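# Zip the suitcase closed along its near side

## Task

Pull the suitcase zipper closed along the side nearest the robot so that it stays shut on its own, not just while a gripper holds it. The case must end lying flat on the table with the same face up as at the start. Finally, open both grippers and move them away from the case.

## Robot and tools

ROBOT. Two arms, left_arm and right_arm, each with a two-finger gripper. Shared scene frame: the origin is on the table surface midway between the arms, +z is up, +x points out across the table, and left_arm is on the +y side. The names left and right do not refer to image sides. Base of left_arm: (-0.047, +0.296, 0) m, quat_wxyz (+0.995, 0, 0, +0.102). Base of right_arm: (+0.005, -0.228, 0) m, quat_wxyz (+0.995, 0, 0, -0.103). Joint ranges in rad, base to hand: waist -2.618 to 3.054, shoulder 0.000 to 3.142, elbow 0.000 to 3.142, wrist pitch -1.571 to 1.571, wrist yaw -1.571 to 1.571, wrist roll -2.094 to 2.094. An elbow never quite reaches full extension.

GRIPPER AXES. In each gripper's own frame the fingers point along +z and close along y. The reported end_effector_position is the spot between the finger pads, about 1 cm back from the tips.

execute_actions(actions). actions is a list of actions run one after another; an empty list only returns state and images. One action is a table of up to 15 rows; each row lasts one 1/30 s step, and if there are fewer than 15 rows the final row repeats until 15 steps pass. A row is one flat list for both arms: 14 numbers in [-1, 1], namely dx, dy, dz, rx, ry, rz, opening for left_arm, followed by the same seven for right_arm. dx to rz are an offset (not a pose) from where that gripper measured at the start of this action (for a call's first action, the pose in the latest result in this scene), expressed in the gripper's own axes. Every row in an action refers to that same start pose, not to the row before. Scale: 1.0 equals 0.6 m of translation or 180 degrees; rx, ry, rz form a single rotation vector. opening is absolute: +1 fully open (0.093 m), -1 closed. Optionally a row may carry 12 more numbers in 0 to 1: stiffness multipliers on each joint's position gain, left_arm's six then right_arm's six in Joint positions order; they persist until changed.

move(target, speed, blocking). target is one row laid out as above (14 numbers, or 26 with stiffness), offsets measured from the pose in the latest result that shows one. Each gripper travels in a straight line toward its target, turning the shorter way; both paths finish together, lasting 0.5 to 10 s, and stop short if 10 s is not enough. speed is the top path speed in m/s, 0.002 to 0.5, default 0.25; rotation is capped at twice that in rad/s. The opening is applied at the start. Paths ignore obstacles and the other arm, grippers lag and may overshoot speed, especially with a nearly straight arm. Faster moves and targets set deeper past a contact push harder. blocking=false returns after 0.5 s while motion continues; until a result shows it finished, further moves and execute_actions are refused, so call wait or stop. The result adds a move: line with the ending (done, off_target, moving, held, fault; an unnamed arm finished fine), any limits (paced: the pose sent was clipped; held: some steps were blocked, after which the arm may lurch faster) and each gripper's remaining distance.

wait(seconds): 0 to 10; lets the sim run with the last commands held; returns early if a running move ends. stop(): brakes a running move (needs room; the fingers keep moving). zoom_image(camera, region): region [x0, y0, x1, y1] in pixels of that camera's latest image, at most 504 by 504. read_manual(section): only "licences"; no motion. finished_scene(scene): pass the current scene number to end it irreversibly; it reports success. Replying without a tool call also ends things.

CONTROL DETAILS. Each step the commanded pose is clipped to within 70 mm and 16 degrees of the measured pose, then damped IK drives the joints, favouring position over orientation. Long offsets may need several actions; after an action the arm only reaches its last clipped pose, so send the remainder next. Friction can leave the hand up to about 31 mm off, and smaller commands may not move it at all. For an arm meant to stay still, send the offset back to its desired pose in the first call of a reply and zeros afterwards, always with its correct opening. The robot keeps its last command while you are composing.

RESULTS. The state line (left_arm: … | right_arm: …) gives each gripper's position in metres and quat_wxyz in the scene frame; it gets less accurate at long reach. Hand target lines show where the controller is now driving. A pose unreachable line names an arm whose command was altered by the clearance check. grip_measured is the finger motor position: +1 open, -1 closed, pads meet near -0.94, each mm of object width adds about 0.0208, with a fixed per-gripper error up to about 0.02. It keeps heading to your number after the pads touch, so it barely reveals contact; the lower your number below the object's width reading, the harder the squeeze (about 50 to 62 N per pad at most, less on parts under about 5 mm). Keep resending the closing number to hold. Joint positions end with the opening in metres, floored at zero. FAULT lines report an arm stop.

CAMERAS (504x504 each, in this order): cam_head_left, cam_head_right, cam_high, cam_left_wrist, cam_right_wrist. Calibration lines give pinhole+radial K, D and T_world_to_cam; actual cameras may differ slightly, and results list changed numbers. Wrist camera poses follow the arm's joint readings.

AVOID. Anything leaving the table fails the job. Do not let the arms collide or push each other. Drops, slips, slams and hard shoves are penalised. Motor heat from holding loads: warning at 75 °C, a 10 s arm stop at 90 °C, and at 100 °C the arm goes limp and falls.

Each tool is called as name(argument=value, ...), one argument or row to a line, values as JSON.

## Session

execute_actions(
  actions=[],
)

Scene clock: 0.00 s.
left_arm: end_effector_position=(+0.3920, +0.5097, +0.2589) grip_measured=+1.000 end_effector_quat_wxyz=(+0.091, +0.367, +0.880, +0.287) | right_arm: end_effector_position=(+0.1065, -0.6622, +0.1007) grip_measured=+1.000 end_effector_quat_wxyz=(+0.422, +0.741, +0.397, +0.340)
Joint positions: left_arm=[ 0.15   2.027  2.236 -1.232 -0.286  1.225  0.093] | right_arm=[-1.469  1.951  1.187 -0.237 -1.058  0.821  0.093]
Joint velocities: left_arm=[ 0.007 -0.002  0.007  0.037 -0.125  0.007  0.   ] | right_arm=[-0.017 -0.012 -0.002  0.037 -0.051 -0.037  0.   ]
Hand target (left_arm): +0.392, +0.510, +0.259; +0.091, +0.367, +0.880, +0.287
Hand target (right_arm): +0.106, -0.662, +0.101; +0.422, +0.741, +0.397, +0.340
Joint stiffness scale: left_arm=[1. 1. 1. 1. 1. 1.] | right_arm=[1. 1. 1. 1. 1. 1.]

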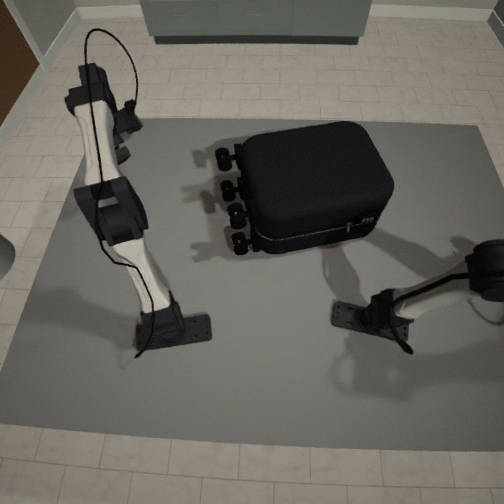

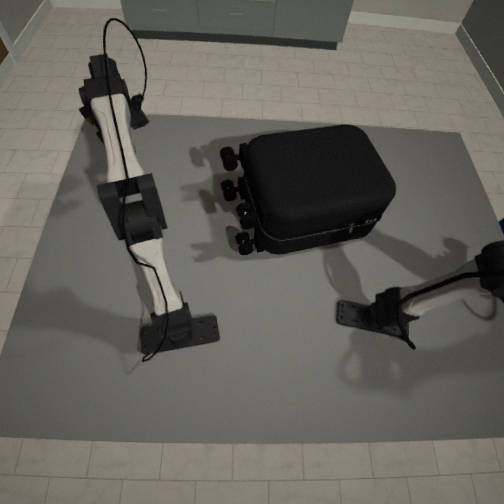

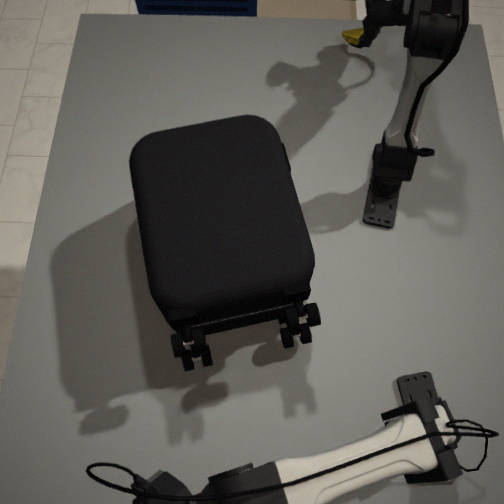

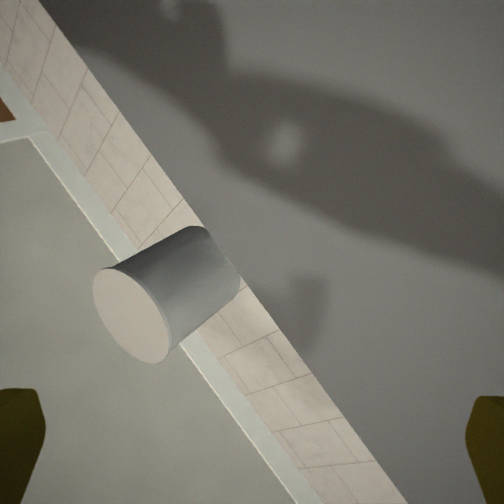

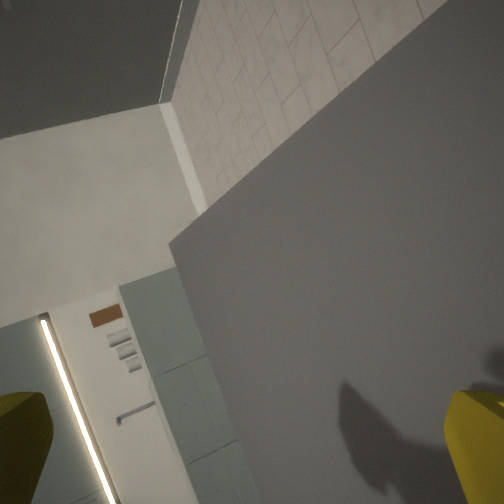

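zoom_image(
  camera="cam_head_left",
  region=[240, 180, 400, 270],
)

zoom_image(
  camera="cam_head_right",
  region=[240, 180, 400, 270],
)

Region (240, 180, 400, 270) of cam_head_left's 504x504 image, scaled by 3.150, with more detail than that image has; it fills the top 284 rows of this view, and the rest is white.

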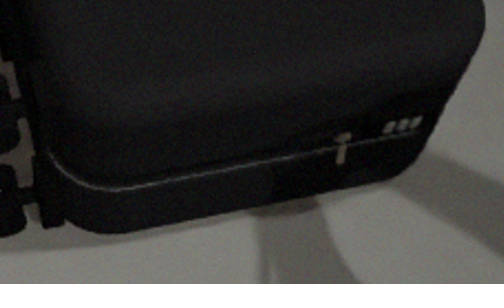

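Region (240, 180, 400, 270) of cam_head_right's 504x504 image, scaled by 3.150, with more detail than that image has; it fills the top 284 rows of this view, and the rest is white.

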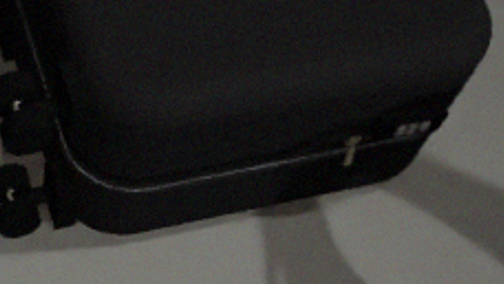

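move(
  target=[-0.128,-0.657,-0.507,0.046,-0.134,-0.373,0.2,0,0,0,0,0,0,1],
)

Scene clock: 5.93 s.
left_arm: end_effector_position=(+0.1020, +0.0880, +0.2797) grip_measured=+0.202 end_effector_quat_wxyz=(+0.376, -0.083, +0.921, -0.057) | right_arm: end_effector_position=(+0.1065, -0.6622, +0.1007) grip_measured=+1.000 end_effector_quat_wxyz=(+0.422, +0.741, +0.397, +0.340)
Joint positions: left_arm=[-1.622  1.331  1.506 -1.539 -0.758 -1.514  0.055] | right_arm=[-1.469  1.951  1.187 -0.237 -1.058  0.821  0.093]
Joint velocities: left_arm=[-0.012 -0.007 -0.002 -0.066  0.022 -0.007 -0.002] | right_arm=[ 0.007  0.002 -0.007 -0.022 -0.066 -0.007  0.   ]
Hand target (left_arm): +0.101, +0.086, +0.283; +0.378, -0.083, +0.920, -0.057
Hand target (right_arm): +0.106, -0.662, +0.101; +0.422, +0.741, +0.397, +0.340
Off the commanded pose (left_arm): 0.012 m, 13 deg.
Off the commanded pose (right_arm): 0.000 m, 0 deg.
Joint stiffness scale: left_arm=[1. 1. 1. 1. 1. 1.] | right_arm=[1. 1. 1. 1. 1. 1.]
joint sent to its limit (left arm) — the command would take joint 4 (wrist pitch) past its lower limit, so that joint was sent only as far as its limit.
move: off_target (left_arm)
camera_calibration (this result's frames):
cam_left_wrist: T_world_to_cam=[[0.128533, -0.978097, 0.163723, 0.0303419], [-0.941707, -0.172137, -0.289063, 0.229166], [0.310914, -0.117025, -0.943206, 0.322403], [0, 0, 0, 1]] pos_world=[0.111668, 0.106855, 0.365369]

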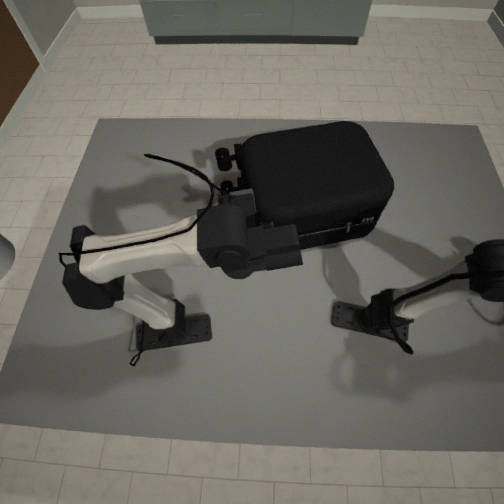

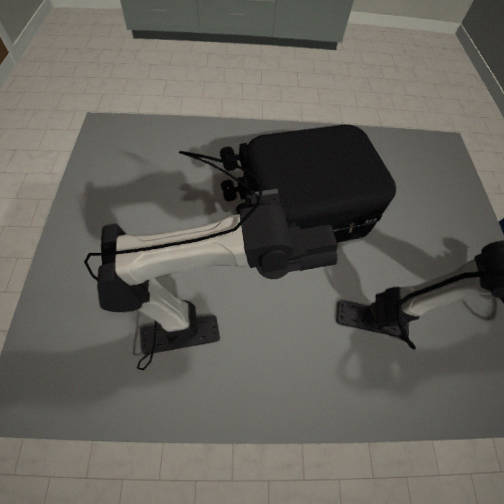

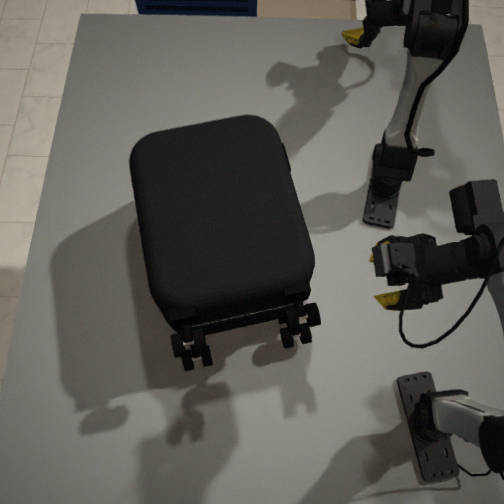

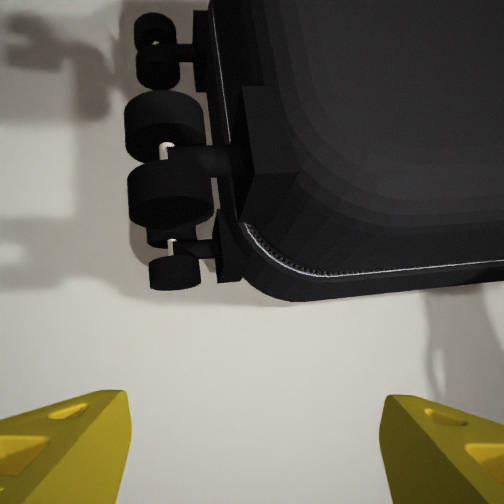

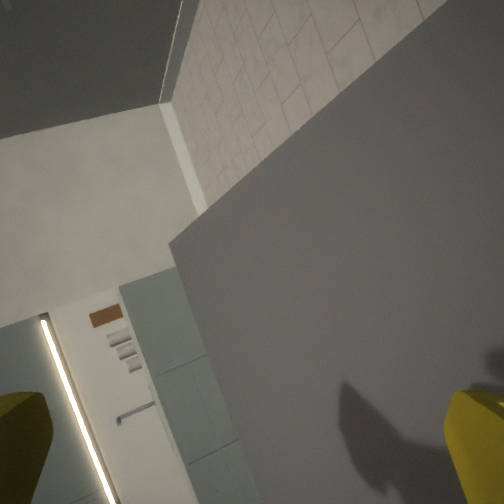

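move(
  target=[0.158,-0.43,0.253,-0.072,-0.1,0,0.2,0,0,0,0,0,0,1],
)

Scene clock: 7.87 s.
left_arm: end_effector_position=(+0.1590, -0.1289, +0.1738) grip_measured=+0.202 end_effector_quat_wxyz=(+0.466, -0.123, +0.876, -0.002) | right_arm: end_effector_position=(+0.1065, -0.6622, +0.1007) grip_measured=+1.000 end_effector_quat_wxyz=(+0.422, +0.741, +0.397, +0.340)
Joint positions: left_arm=[-1.622  2.308  2.203 -1.441 -0.97  -1.684  0.055] | right_arm=[-1.469  1.951  1.187 -0.237 -1.058  0.821  0.093]
Joint velocities: left_arm=[-0.007 -0.007  0.002 -0.022 -0.037 -0.007  0.001] | right_arm=[-0.007  0.002 -0.002  0.007 -0.022  0.007  0.   ]
Hand target (left_arm): +0.158, -0.125, +0.173; +0.466, -0.118, +0.877, +0.007
Hand target (right_arm): +0.106, -0.662, +0.101; +0.422, +0.741, +0.397, +0.340
Off the commanded pose (left_arm): 0.066 m, 9 deg; position clipped at the last step of the last action.
Off the commanded pose (right_arm): 0.000 m, 0 deg.
Joint stiffness scale: left_arm=[1. 1. 1. 1. 1. 1.] | right_arm=[1. 1. 1. 1. 1. 1.]
move: held (left_arm); limits=paced,held; held on 15 of 48 steps (left_arm), including the last (left_arm)
pose unreachable (left arm): on one or more control steps of this call, first in action 0 (counted from 0), this arm could not follow its commanded pose, so it was not sent that pose on those steps. On the call's last step it was still not sent that pose. It may still have moved: this result reports where it is.
cause: the commanded pose would bring a part of the arm too close to another arm (this arm's wrist (the part past joint 4) and the other arm's upper arm (the part past joint 2)).
camera_calibration (this result's frames):
cam_left_wrist: T_world_to_cam=[[0.233317, -0.965231, 0.117863, -0.178829], [-0.840938, -0.261146, -0.473947, 0.219459], [0.488248, 0.0114644, -0.87263, 0.155509], [0, 0, 0, 1]] pos_world=[0.150349, -0.117084, 0.260791]

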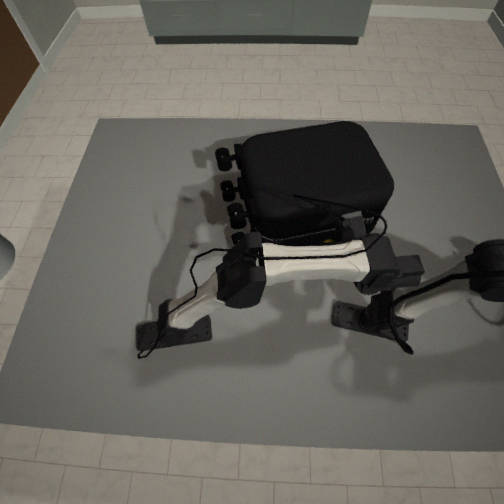

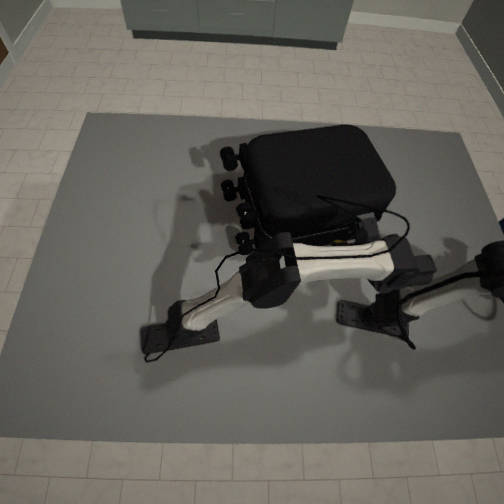

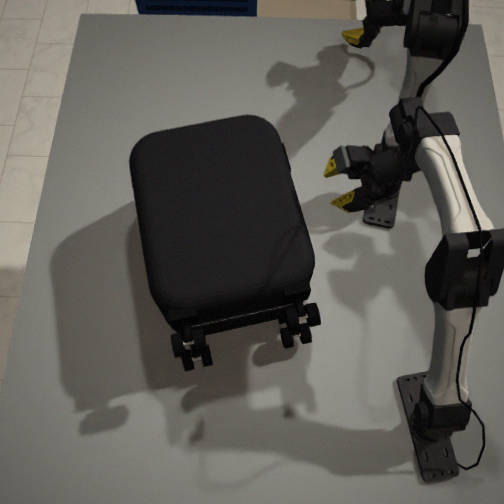

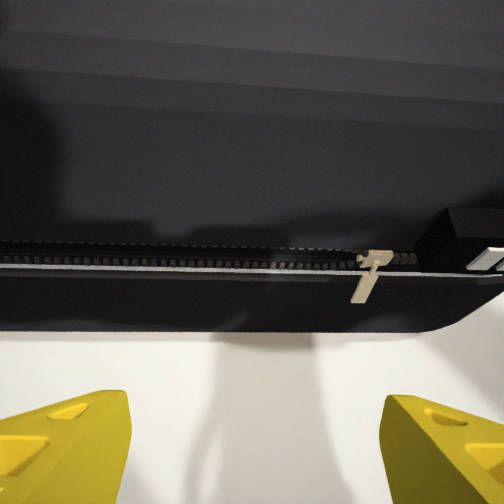

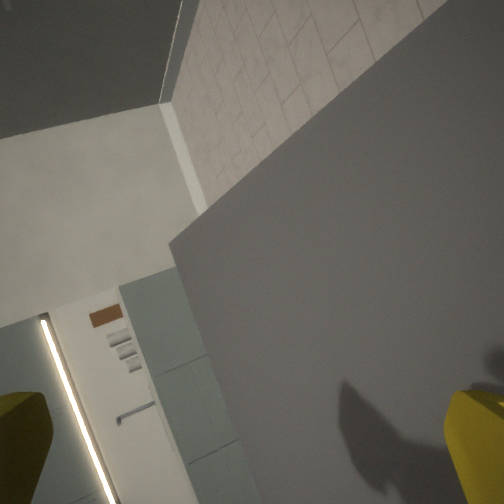

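move(
  target=[0.045,-0.083,0.113,0.05,0.1,0,-0.3,0,0,0,0,0,0,1],
  speed=0.1,
)

Scene clock: 10.53 s.
left_arm: end_effector_position=(+0.2108, -0.1797, +0.1366) grip_measured=-0.298 end_effector_quat_wxyz=(+0.341, -0.088, +0.930, -0.107) | right_arm: end_effector_position=(+0.1065, -0.6622, +0.1007) grip_measured=+1.000 end_effector_quat_wxyz=(+0.422, +0.741, +0.397, +0.340)
Joint positions: left_arm=[-1.459  2.291  2.121 -0.977 -0.616 -1.306  0.031] | right_arm=[-1.469  1.951  1.187 -0.237 -1.058  0.821  0.093]
Joint velocities: left_arm=[ 0.012 -0.007  0.012 -0.007  0.037  0.007 -0.   ] | right_arm=[-0.002 -0.012  0.017  0.007  0.022 -0.037  0.   ]
Hand target (left_arm): +0.212, -0.175, +0.122; +0.335, -0.082, +0.934, -0.092
Hand target (right_arm): +0.106, -0.662, +0.101; +0.422, +0.741, +0.397, +0.340
Off the commanded pose (left_arm): 0.018 m, 2 deg.
Off the commanded pose (right_arm): 0.000 m, 0 deg.
Joint stiffness scale: left_arm=[1. 1. 1. 1. 1. 1.] | right_arm=[1. 1. 1. 1. 1. 1.]
move: off_target (left_arm)
camera_calibration (this result's frames):
cam_left_wrist: T_world_to_cam=[[0.108676, -0.961268, 0.253283, -0.227119], [-0.963209, -0.164827, -0.212273, 0.239566], [0.245799, -0.220896, -0.943816, 0.117431], [0, 0, 0, 1]] pos_world=[0.22657, -0.152895, 0.219212]

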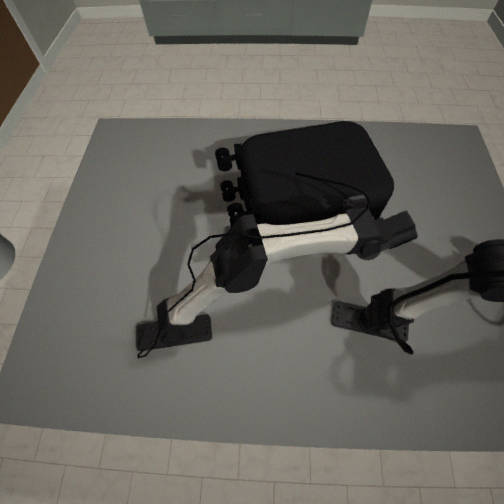

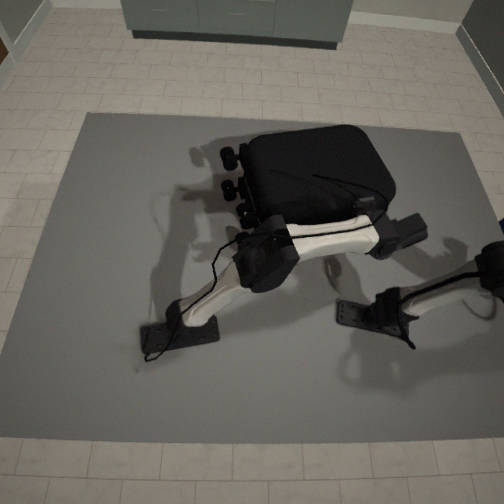

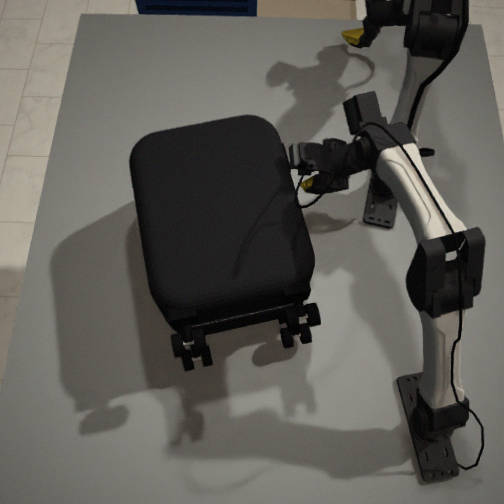

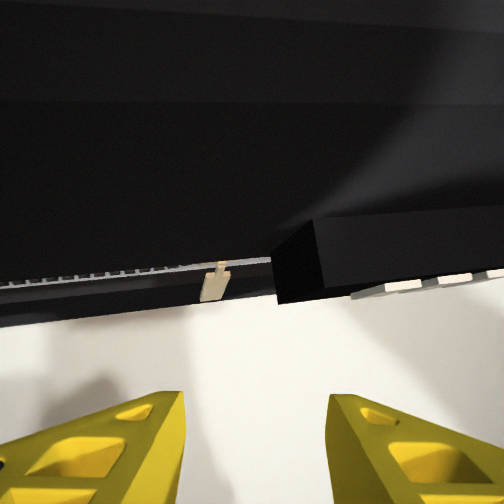

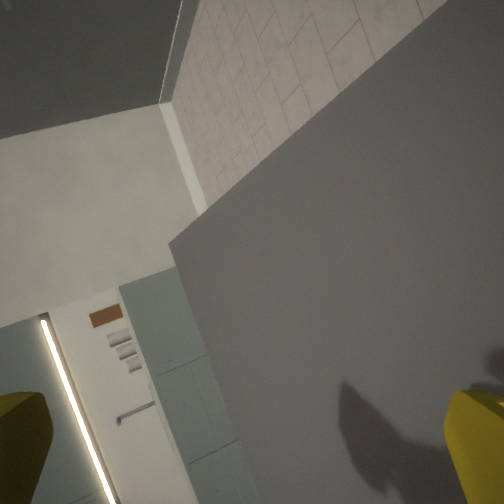

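move(
  target=[0.043,0.051,0.04,0.039,-0.124,0.135,-0.3,0,0,0,0,0,0,1],
  speed=0.1,
)

Scene clock: 14.50 s.
left_arm: end_effector_position=(+0.2100, -0.1627, +0.0978) grip_measured=-0.298 end_effector_quat_wxyz=(+0.533, +0.103, +0.837, -0.070) | right_arm: end_effector_position=(+0.1065, -0.6622, +0.1007) grip_measured=+1.000 end_effector_quat_wxyz=(+0.422, +0.741, +0.397, +0.340)
Joint positions: left_arm=[-1.521  2.122  1.395 -0.036 -0.913 -0.658  0.031] | right_arm=[-1.469  1.951  1.187 -0.237 -1.058  0.821  0.093]
Joint velocities: left_arm=[-0.002 -0.002 -0.027  0.022  0.022  0.051  0.   ] | right_arm=[-0.002 -0.002 -0.002  0.022  0.051 -0.022  0.   ]
Hand target (left_arm): +0.204, -0.159, +0.096; +0.534, +0.111, +0.836, -0.067
Hand target (right_arm): +0.106, -0.662, +0.101; +0.422, +0.741, +0.397, +0.340
Off the commanded pose (left_arm): 0.007 m, 1 deg.
Off the commanded pose (right_arm): 0.000 m, 0 deg.
Joint stiffness scale: left_arm=[1. 1. 1. 1. 1. 1.] | right_arm=[1. 1. 1. 1. 1. 1.]
move: done
camera_calibration (this result's frames):
cam_left_wrist: T_world_to_cam=[[-0.228779, -0.973406, 0.0118897, -0.108361], [-0.765664, 0.172384, -0.619711, 0.286525], [0.601181, -0.15088, -0.78474, 0.00598413], [0, 0, 0, 1]] pos_world=[0.190994, -0.153969, 0.183547]

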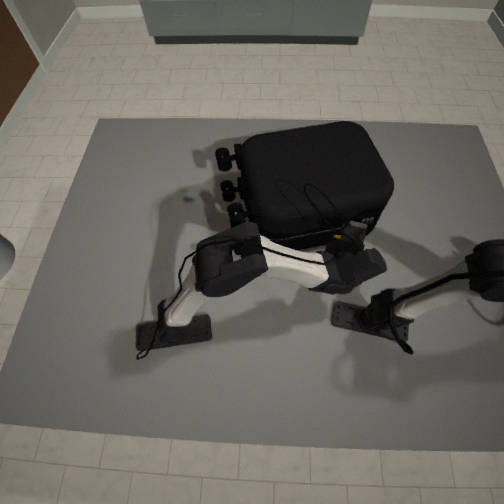

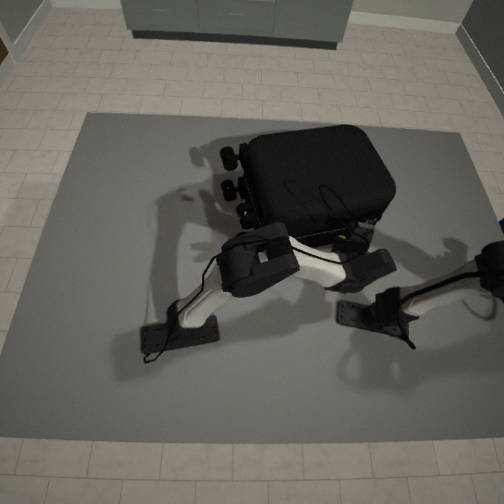

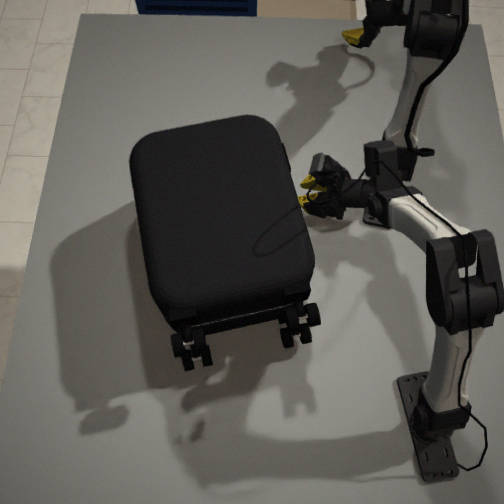

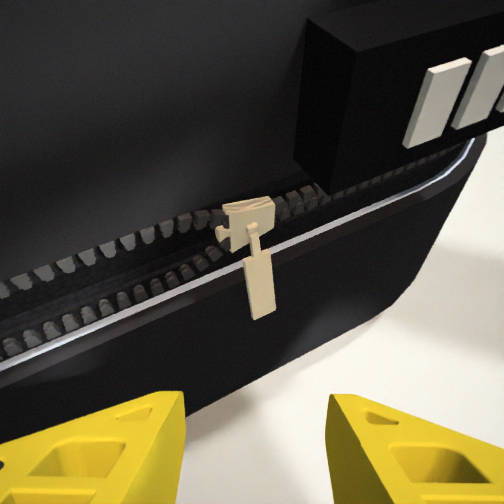

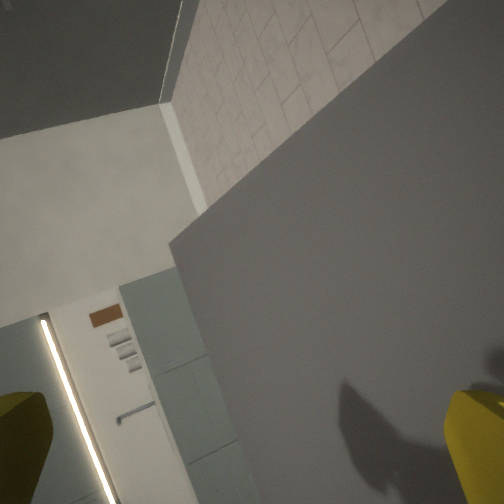

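move(
  target=[-0.025,0,0.05,0,0,0,-0.5,0,0,0,0,0,0,1],
  speed=0.04,
)

Scene clock: 15.77 s.
left_arm: end_effector_position=(+0.2350, -0.1667, +0.1045) grip_measured=-0.498 end_effector_quat_wxyz=(+0.535, +0.103, +0.836, -0.072) | right_arm: end_effector_position=(+0.1065, -0.6622, +0.1007) grip_measured=+1.000 end_effector_quat_wxyz=(+0.422, +0.741, +0.397, +0.340)
Joint positions: left_arm=[-1.469  2.143  1.441 -0.008 -0.876 -0.596  0.021] | right_arm=[-1.469  1.951  1.187 -0.237 -1.058  0.821  0.093]
Joint velocities: left_arm=[-0.007 -0.002 -0.007 -0.051 -0.095  0.051 -0.001] | right_arm=[-0.007  0.012 -0.007 -0.037 -0.037 -0.007  0.   ]
Hand target (left_arm): +0.243, -0.170, +0.099; +0.533, +0.103, +0.837, -0.071
Hand target (right_arm): +0.106, -0.662, +0.101; +0.422, +0.741, +0.397, +0.340
Off the commanded pose (left_arm): 0.010 m, 0 deg.
Off the commanded pose (right_arm): 0.000 m, 0 deg.
Joint stiffness scale: left_arm=[1. 1. 1. 1. 1. 1.] | right_arm=[1. 1. 1. 1. 1. 1.]
move: done
camera_calibration (this result's frames):
cam_left_wrist: T_world_to_cam=[[-0.23046, -0.972978, 0.0142179, -0.106361], [-0.762181, 0.171409, -0.624259, 0.310009], [0.604953, -0.154704, -0.781088, -0.00634973], [0, 0, 0, 1]] pos_world=[0.215613, -0.157608, 0.190079]

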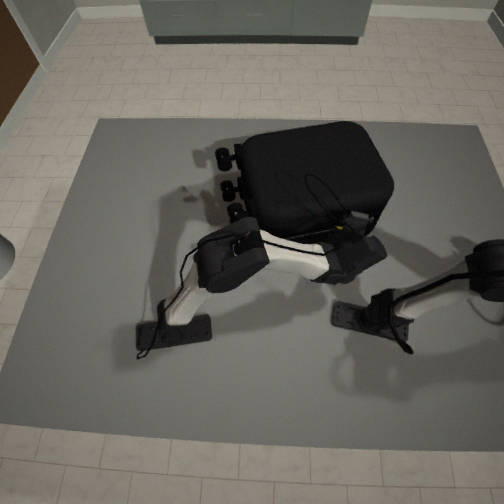

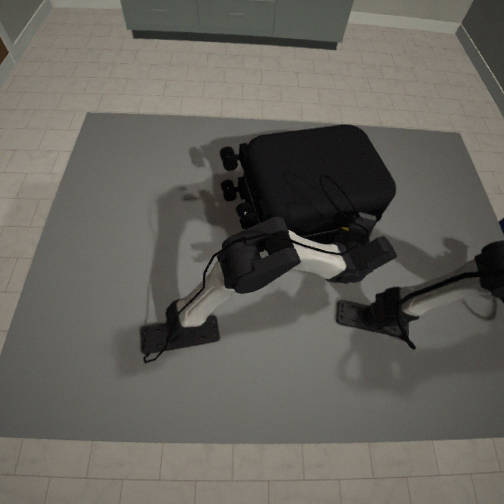

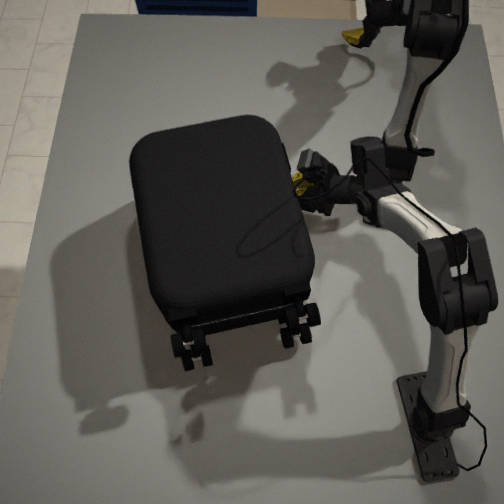

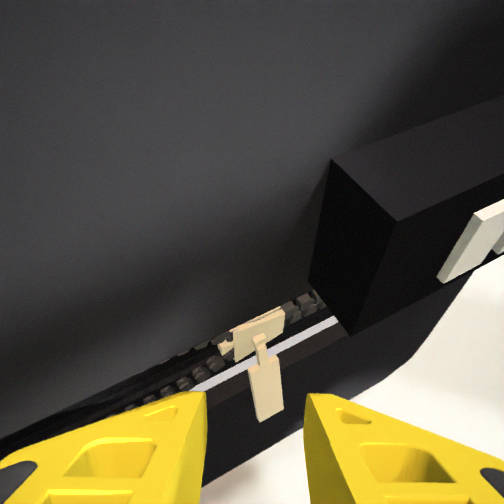

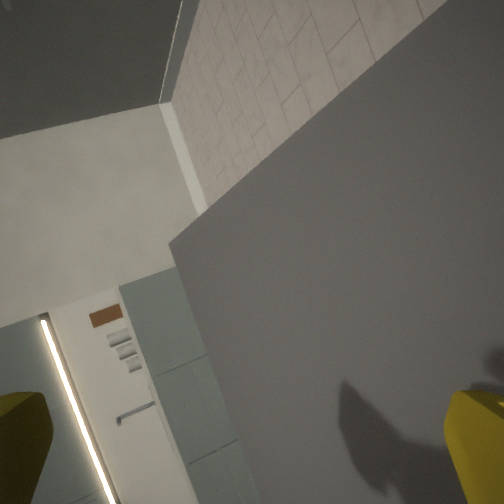

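move(
  target=[0.025,-0.004,0.042,0,0,0,-0.55,0,0,0,0,0,0,1],
  speed=0.04,
)

Scene clock: 16.97 s.
left_arm: end_effector_position=(+0.2383, -0.1748, +0.1015) grip_measured=-0.548 end_effector_quat_wxyz=(+0.544, +0.098, +0.829, -0.087) | right_arm: end_effector_position=(+0.1065, -0.6622, +0.1007) grip_measured=+1.000 end_effector_quat_wxyz=(+0.422, +0.741, +0.397, +0.340)
Joint positions: left_arm=[-1.467  2.17   1.441  0.071 -0.875 -0.576  0.019] | right_arm=[-1.469  1.951  1.187 -0.237 -1.058  0.821  0.093]
Joint velocities: left_arm=[-0.002  0.002  0.002 -0.007  0.051  0.037  0.001] | right_arm=[ 0.002 -0.017 -0.007 -0.037 -0.007 -0.007  0.   ]
Hand target (left_arm): +0.250, -0.172, +0.080; +0.535, +0.103, +0.836, -0.072
Hand target (right_arm): +0.106, -0.662, +0.101; +0.422, +0.741, +0.397, +0.340
Off the commanded pose (left_arm): 0.024 m, 2 deg.
Off the commanded pose (right_arm): 0.000 m, 0 deg.
Joint stiffness scale: left_arm=[1. 1. 1. 1. 1. 1.] | right_arm=[1. 1. 1. 1. 1. 1.]
move: off_target (left_arm)
camera_calibration (this result's frames):
cam_left_wrist: T_world_to_cam=[[-0.238044, -0.970381, 0.0411895, -0.11395], [-0.748499, 0.156259, -0.644463, 0.308221], [0.618938, -0.18424, -0.763526, -0.0221938], [0, 0, 0, 1]] pos_world=[0.217315, -0.162826, 0.186385]

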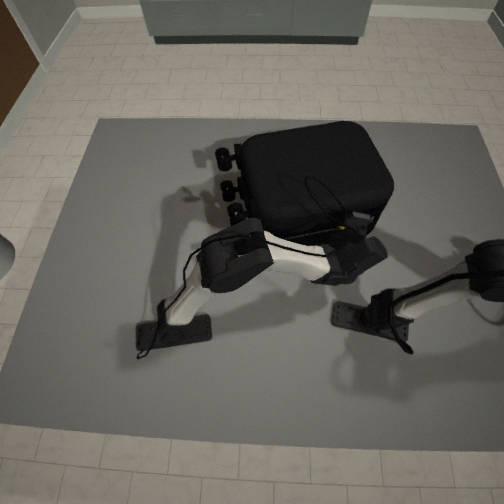

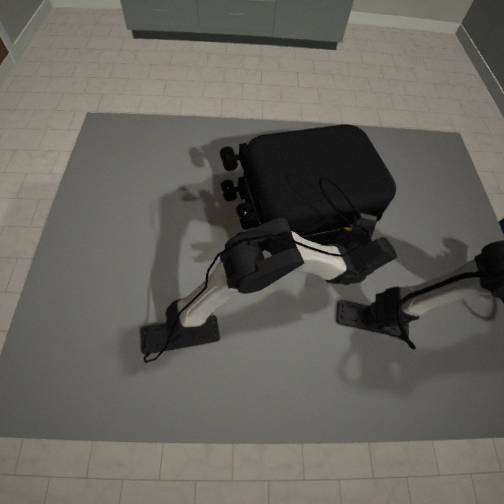

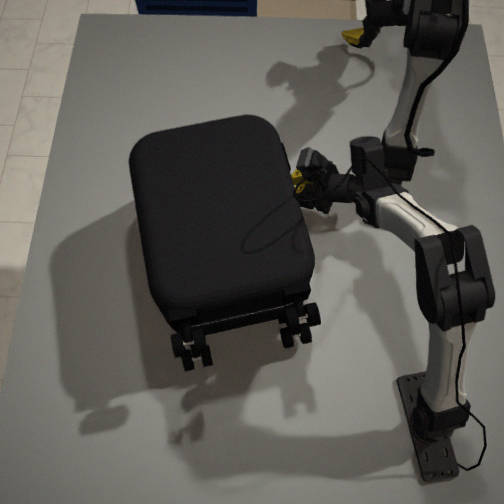

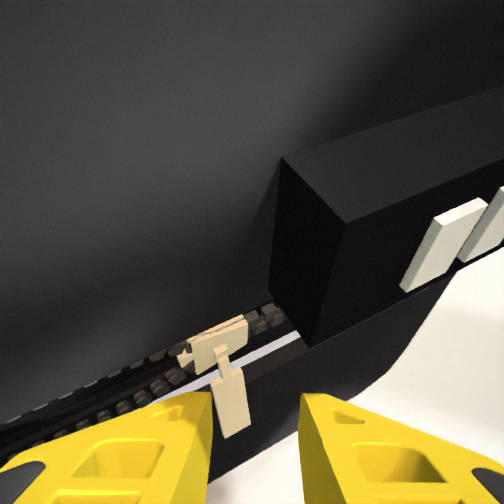

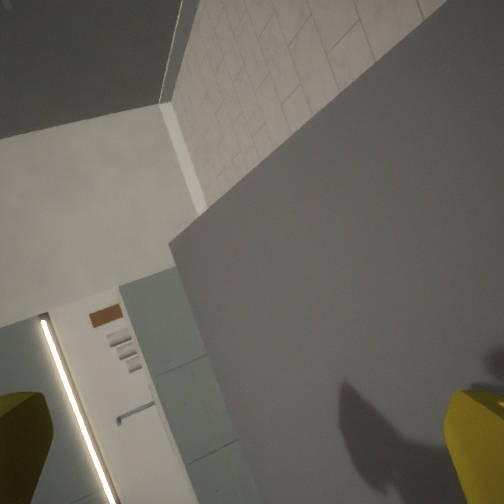

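Friction. Overcommand downward.

move(
  target=[0.05,0.015,0.035,0,0,0,-0.45,0,0,0,0,0,0,1],
  speed=0.04,
)

Scene clock: 18.27 s.
left_arm: end_effector_position=(+0.2399, -0.1816, +0.1054) grip_measured=-0.452 end_effector_quat_wxyz=(+0.561, +0.079, +0.815, -0.123) | right_arm: end_effector_position=(+0.1065, -0.6622, +0.1007) grip_measured=+1.000 end_effector_quat_wxyz=(+0.422, +0.741, +0.397, +0.340)
Joint positions: left_arm=[-1.468  2.178  1.403  0.218 -0.872 -0.564  0.023] | right_arm=[-1.469  1.951  1.187 -0.237 -1.058  0.821  0.093]
Joint velocities: left_arm=[-0.002  0.002 -0.012 -0.051 -0.022 -0.022 -0.   ] | right_arm=[-0.002 -0.002  0.002 -0.037  0.022  0.081  0.   ]
Hand target (left_arm): +0.246, -0.167, +0.067; +0.544, +0.097, +0.829, -0.087
Hand target (right_arm): +0.106, -0.662, +0.101; +0.422, +0.741, +0.397, +0.340
Off the commanded pose (left_arm): 0.043 m, 5 deg.
Off the commanded pose (right_arm): 0.000 m, 0 deg.
Joint stiffness scale: left_arm=[1. 1. 1. 1. 1. 1.] | right_arm=[1. 1. 1. 1. 1. 1.]
move: off_target (left_arm)
camera_calibration (this result's frames):
cam_left_wrist: T_world_to_cam=[[-0.247864, -0.961772, 0.116438, -0.124275], [-0.725977, 0.104809, -0.679685, 0.30192], [0.641498, -0.253001, -0.724203, -0.0434952], [0, 0, 0, 1]] pos_world=[0.216286, -0.162173, 0.188181]

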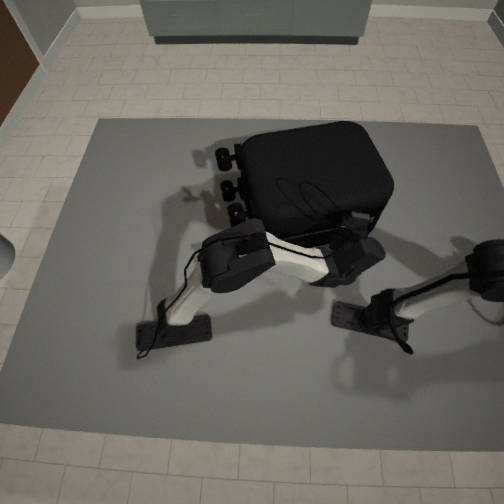

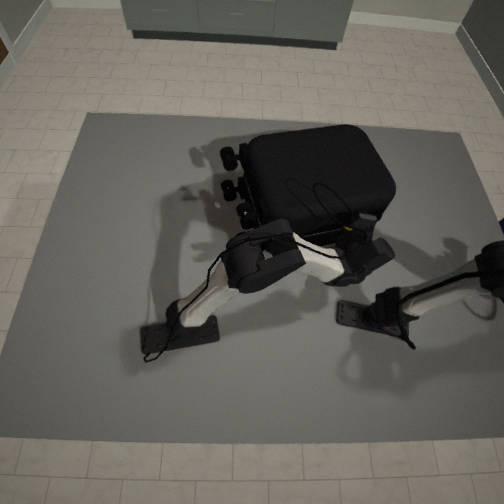

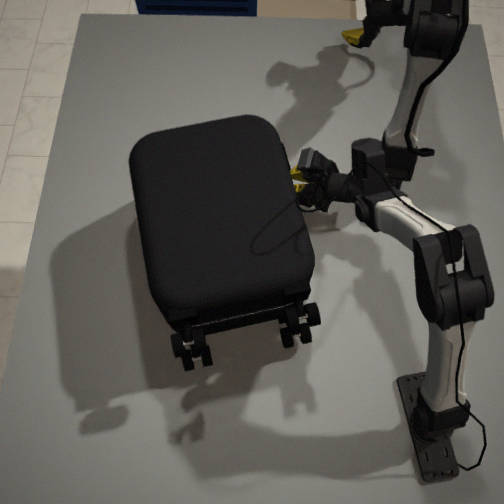

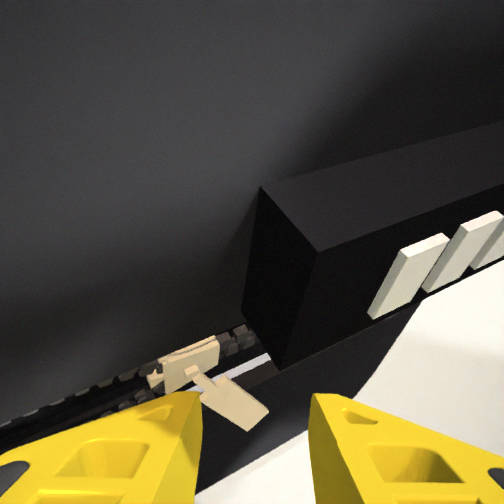

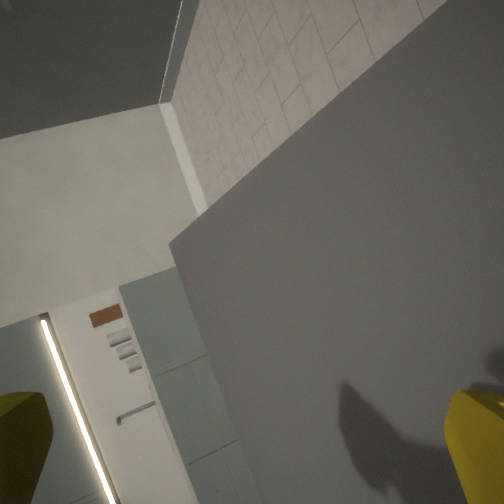

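move(
  target=[0.01,0.01,0.015,0,0,0,-1,0,0,0,0,0,0,1],
  speed=0.04,
)

Scene clock: 19.13 s.
left_arm: end_effector_position=(+0.2416, -0.1850, +0.1101) grip_measured=-0.990 end_effector_quat_wxyz=(+0.565, +0.074, +0.810, -0.136) | right_arm: end_effector_position=(+0.1065, -0.6622, +0.1007) grip_measured=+1.000 end_effector_quat_wxyz=(+0.422, +0.741, +0.397, +0.340)
Joint positions: left_arm=[-1.465  2.178  1.402  0.253 -0.862 -0.558  0.   ] | right_arm=[-1.469  1.951  1.187 -0.237 -1.058  0.821  0.093]
Joint velocities: left_arm=[-0.017 -0.007  0.002  0.022 -0.066 -0.037  0.   ] | right_arm=[-0.017 -0.007  0.007  0.037 -0.066  0.095  0.   ]
Hand target (left_arm): +0.247, -0.178, +0.096; +0.561, +0.079, +0.815, -0.122
Hand target (right_arm): +0.106, -0.662, +0.101; +0.422, +0.741, +0.397, +0.340
Off the commanded pose (left_arm): 0.016 m, 2 deg.
Off the commanded pose (right_arm): 0.000 m, 0 deg.
Joint stiffness scale: left_arm=[1. 1. 1. 1. 1. 1.] | right_arm=[1. 1. 1. 1. 1. 1.]
move: off_target (left_arm)
camera_calibration (this result's frames):
cam_left_wrist: T_world_to_cam=[[-0.255594, -0.956187, 0.142754, -0.127698], [-0.720096, 0.0897636, -0.688044, 0.303435], [0.645085, -0.278656, -0.711489, -0.0491397], [0, 0, 0, 1]] pos_world=[0.217563, -0.163033, 0.192044]

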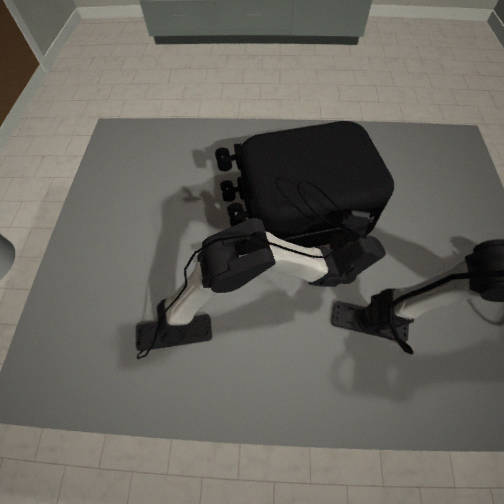

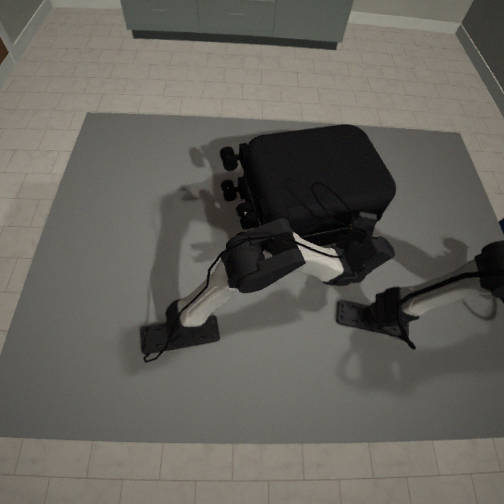

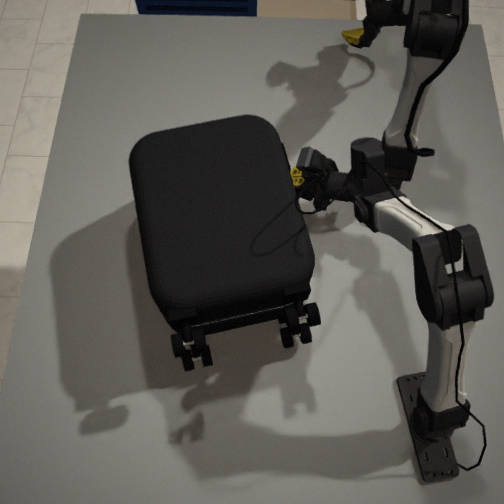

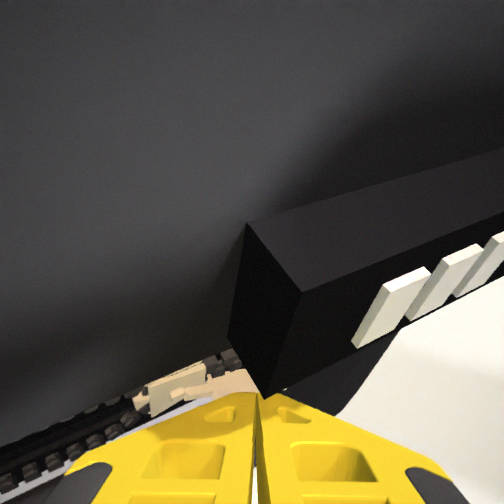

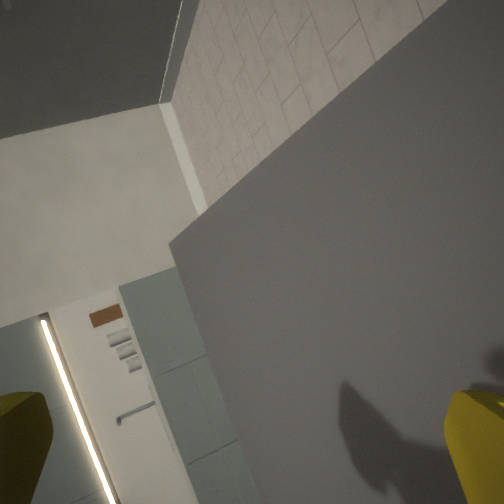

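move(
  target=[0.068,0.009,-0.073,-0.084,0.027,0.012,-0.45,0,0,0,0,0,0,1],
  speed=0.08,
)

Scene clock: 21.60 s.
left_arm: end_effector_position=(+0.2012, -0.1733, +0.0977) grip_measured=-0.452 end_effector_quat_wxyz=(+0.544, +0.024, +0.837, -0.052) | right_arm: end_effector_position=(+0.1065, -0.6622, +0.1007) grip_measured=+1.000 end_effector_quat_wxyz=(+0.422, +0.741, +0.397, +0.340)
Joint positions: left_arm=[-1.566  2.236  1.603 -0.297 -1.045 -0.926  0.023] | right_arm=[-1.469  1.951  1.187 -0.237 -1.058  0.821  0.093]
Joint velocities: left_arm=[-0.017 -0.007 -0.012 -0.022  0.007 -0.022 -0.003] | right_arm=[-0.027  0.002 -0.017  0.037 -0.007  0.037  0.   ]
Hand target (left_arm): +0.202, -0.173, +0.098; +0.544, +0.024, +0.837, -0.052
Hand target (right_arm): +0.106, -0.662, +0.101; +0.422, +0.741, +0.397, +0.340
Off the commanded pose (left_arm): 0.018 m, 4 deg.
Off the commanded pose (right_arm): 0.000 m, 0 deg.
Joint stiffness scale: left_arm=[1. 1. 1. 1. 1. 1.] | right_arm=[1. 1. 1. 1. 1. 1.]
move: held (left_arm); limits=held; held on 12 of 60 steps (left_arm), including the last (left_arm)
pose unreachable (left arm): on one or more control steps of this call, first in action 0 (counted from 0), this arm could not follow its commanded pose, so it was not sent that pose on those steps. On the call's last step it was still not sent that pose. It may still have moved: this result reports where it is.
cause: the commanded pose would bring a part of the arm too close to another arm (this arm's wrist (the part past joint 4) and the other arm's upper arm (the part past joint 2)).
camera_calibration (this result's frames):
cam_left_wrist: T_world_to_cam=[[-0.0787851, -0.994779, 0.0648629, -0.159692], [-0.772463, 0.01979, -0.634752, 0.257981], [0.630154, -0.100113, -0.769989, 0.0111228], [0, 0, 0, 1]] pos_world=[0.17969, -0.16285, 0.182676]

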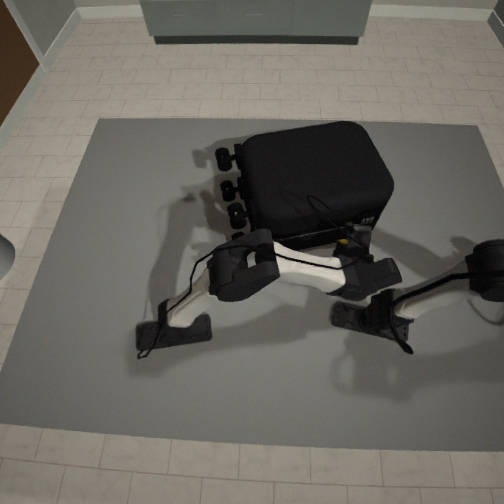

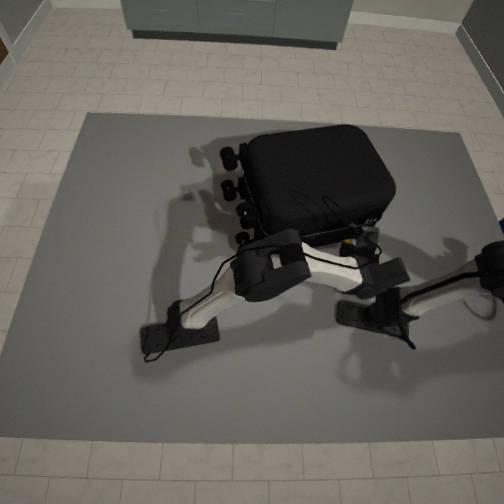

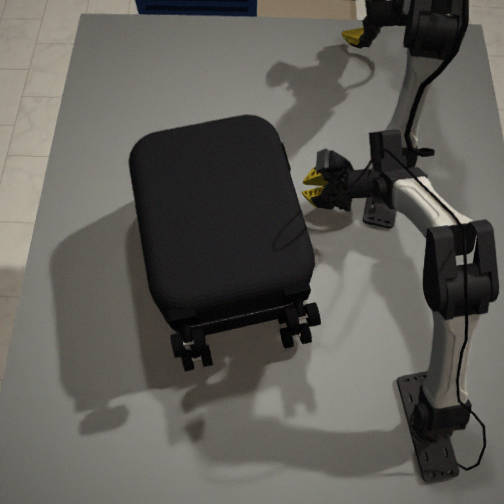

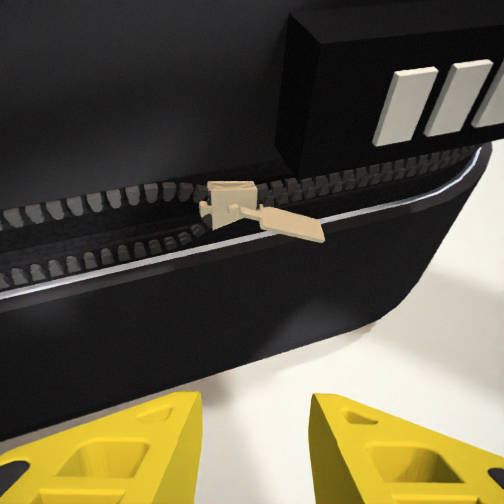

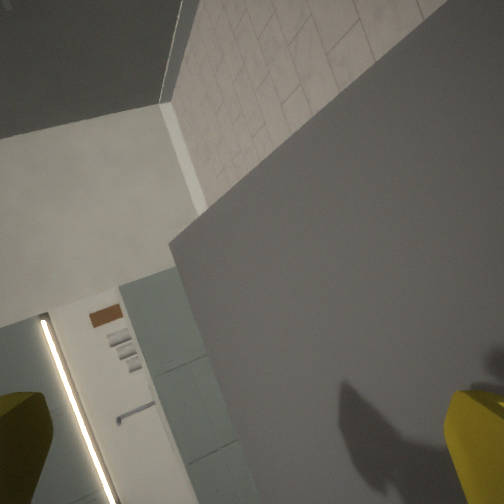

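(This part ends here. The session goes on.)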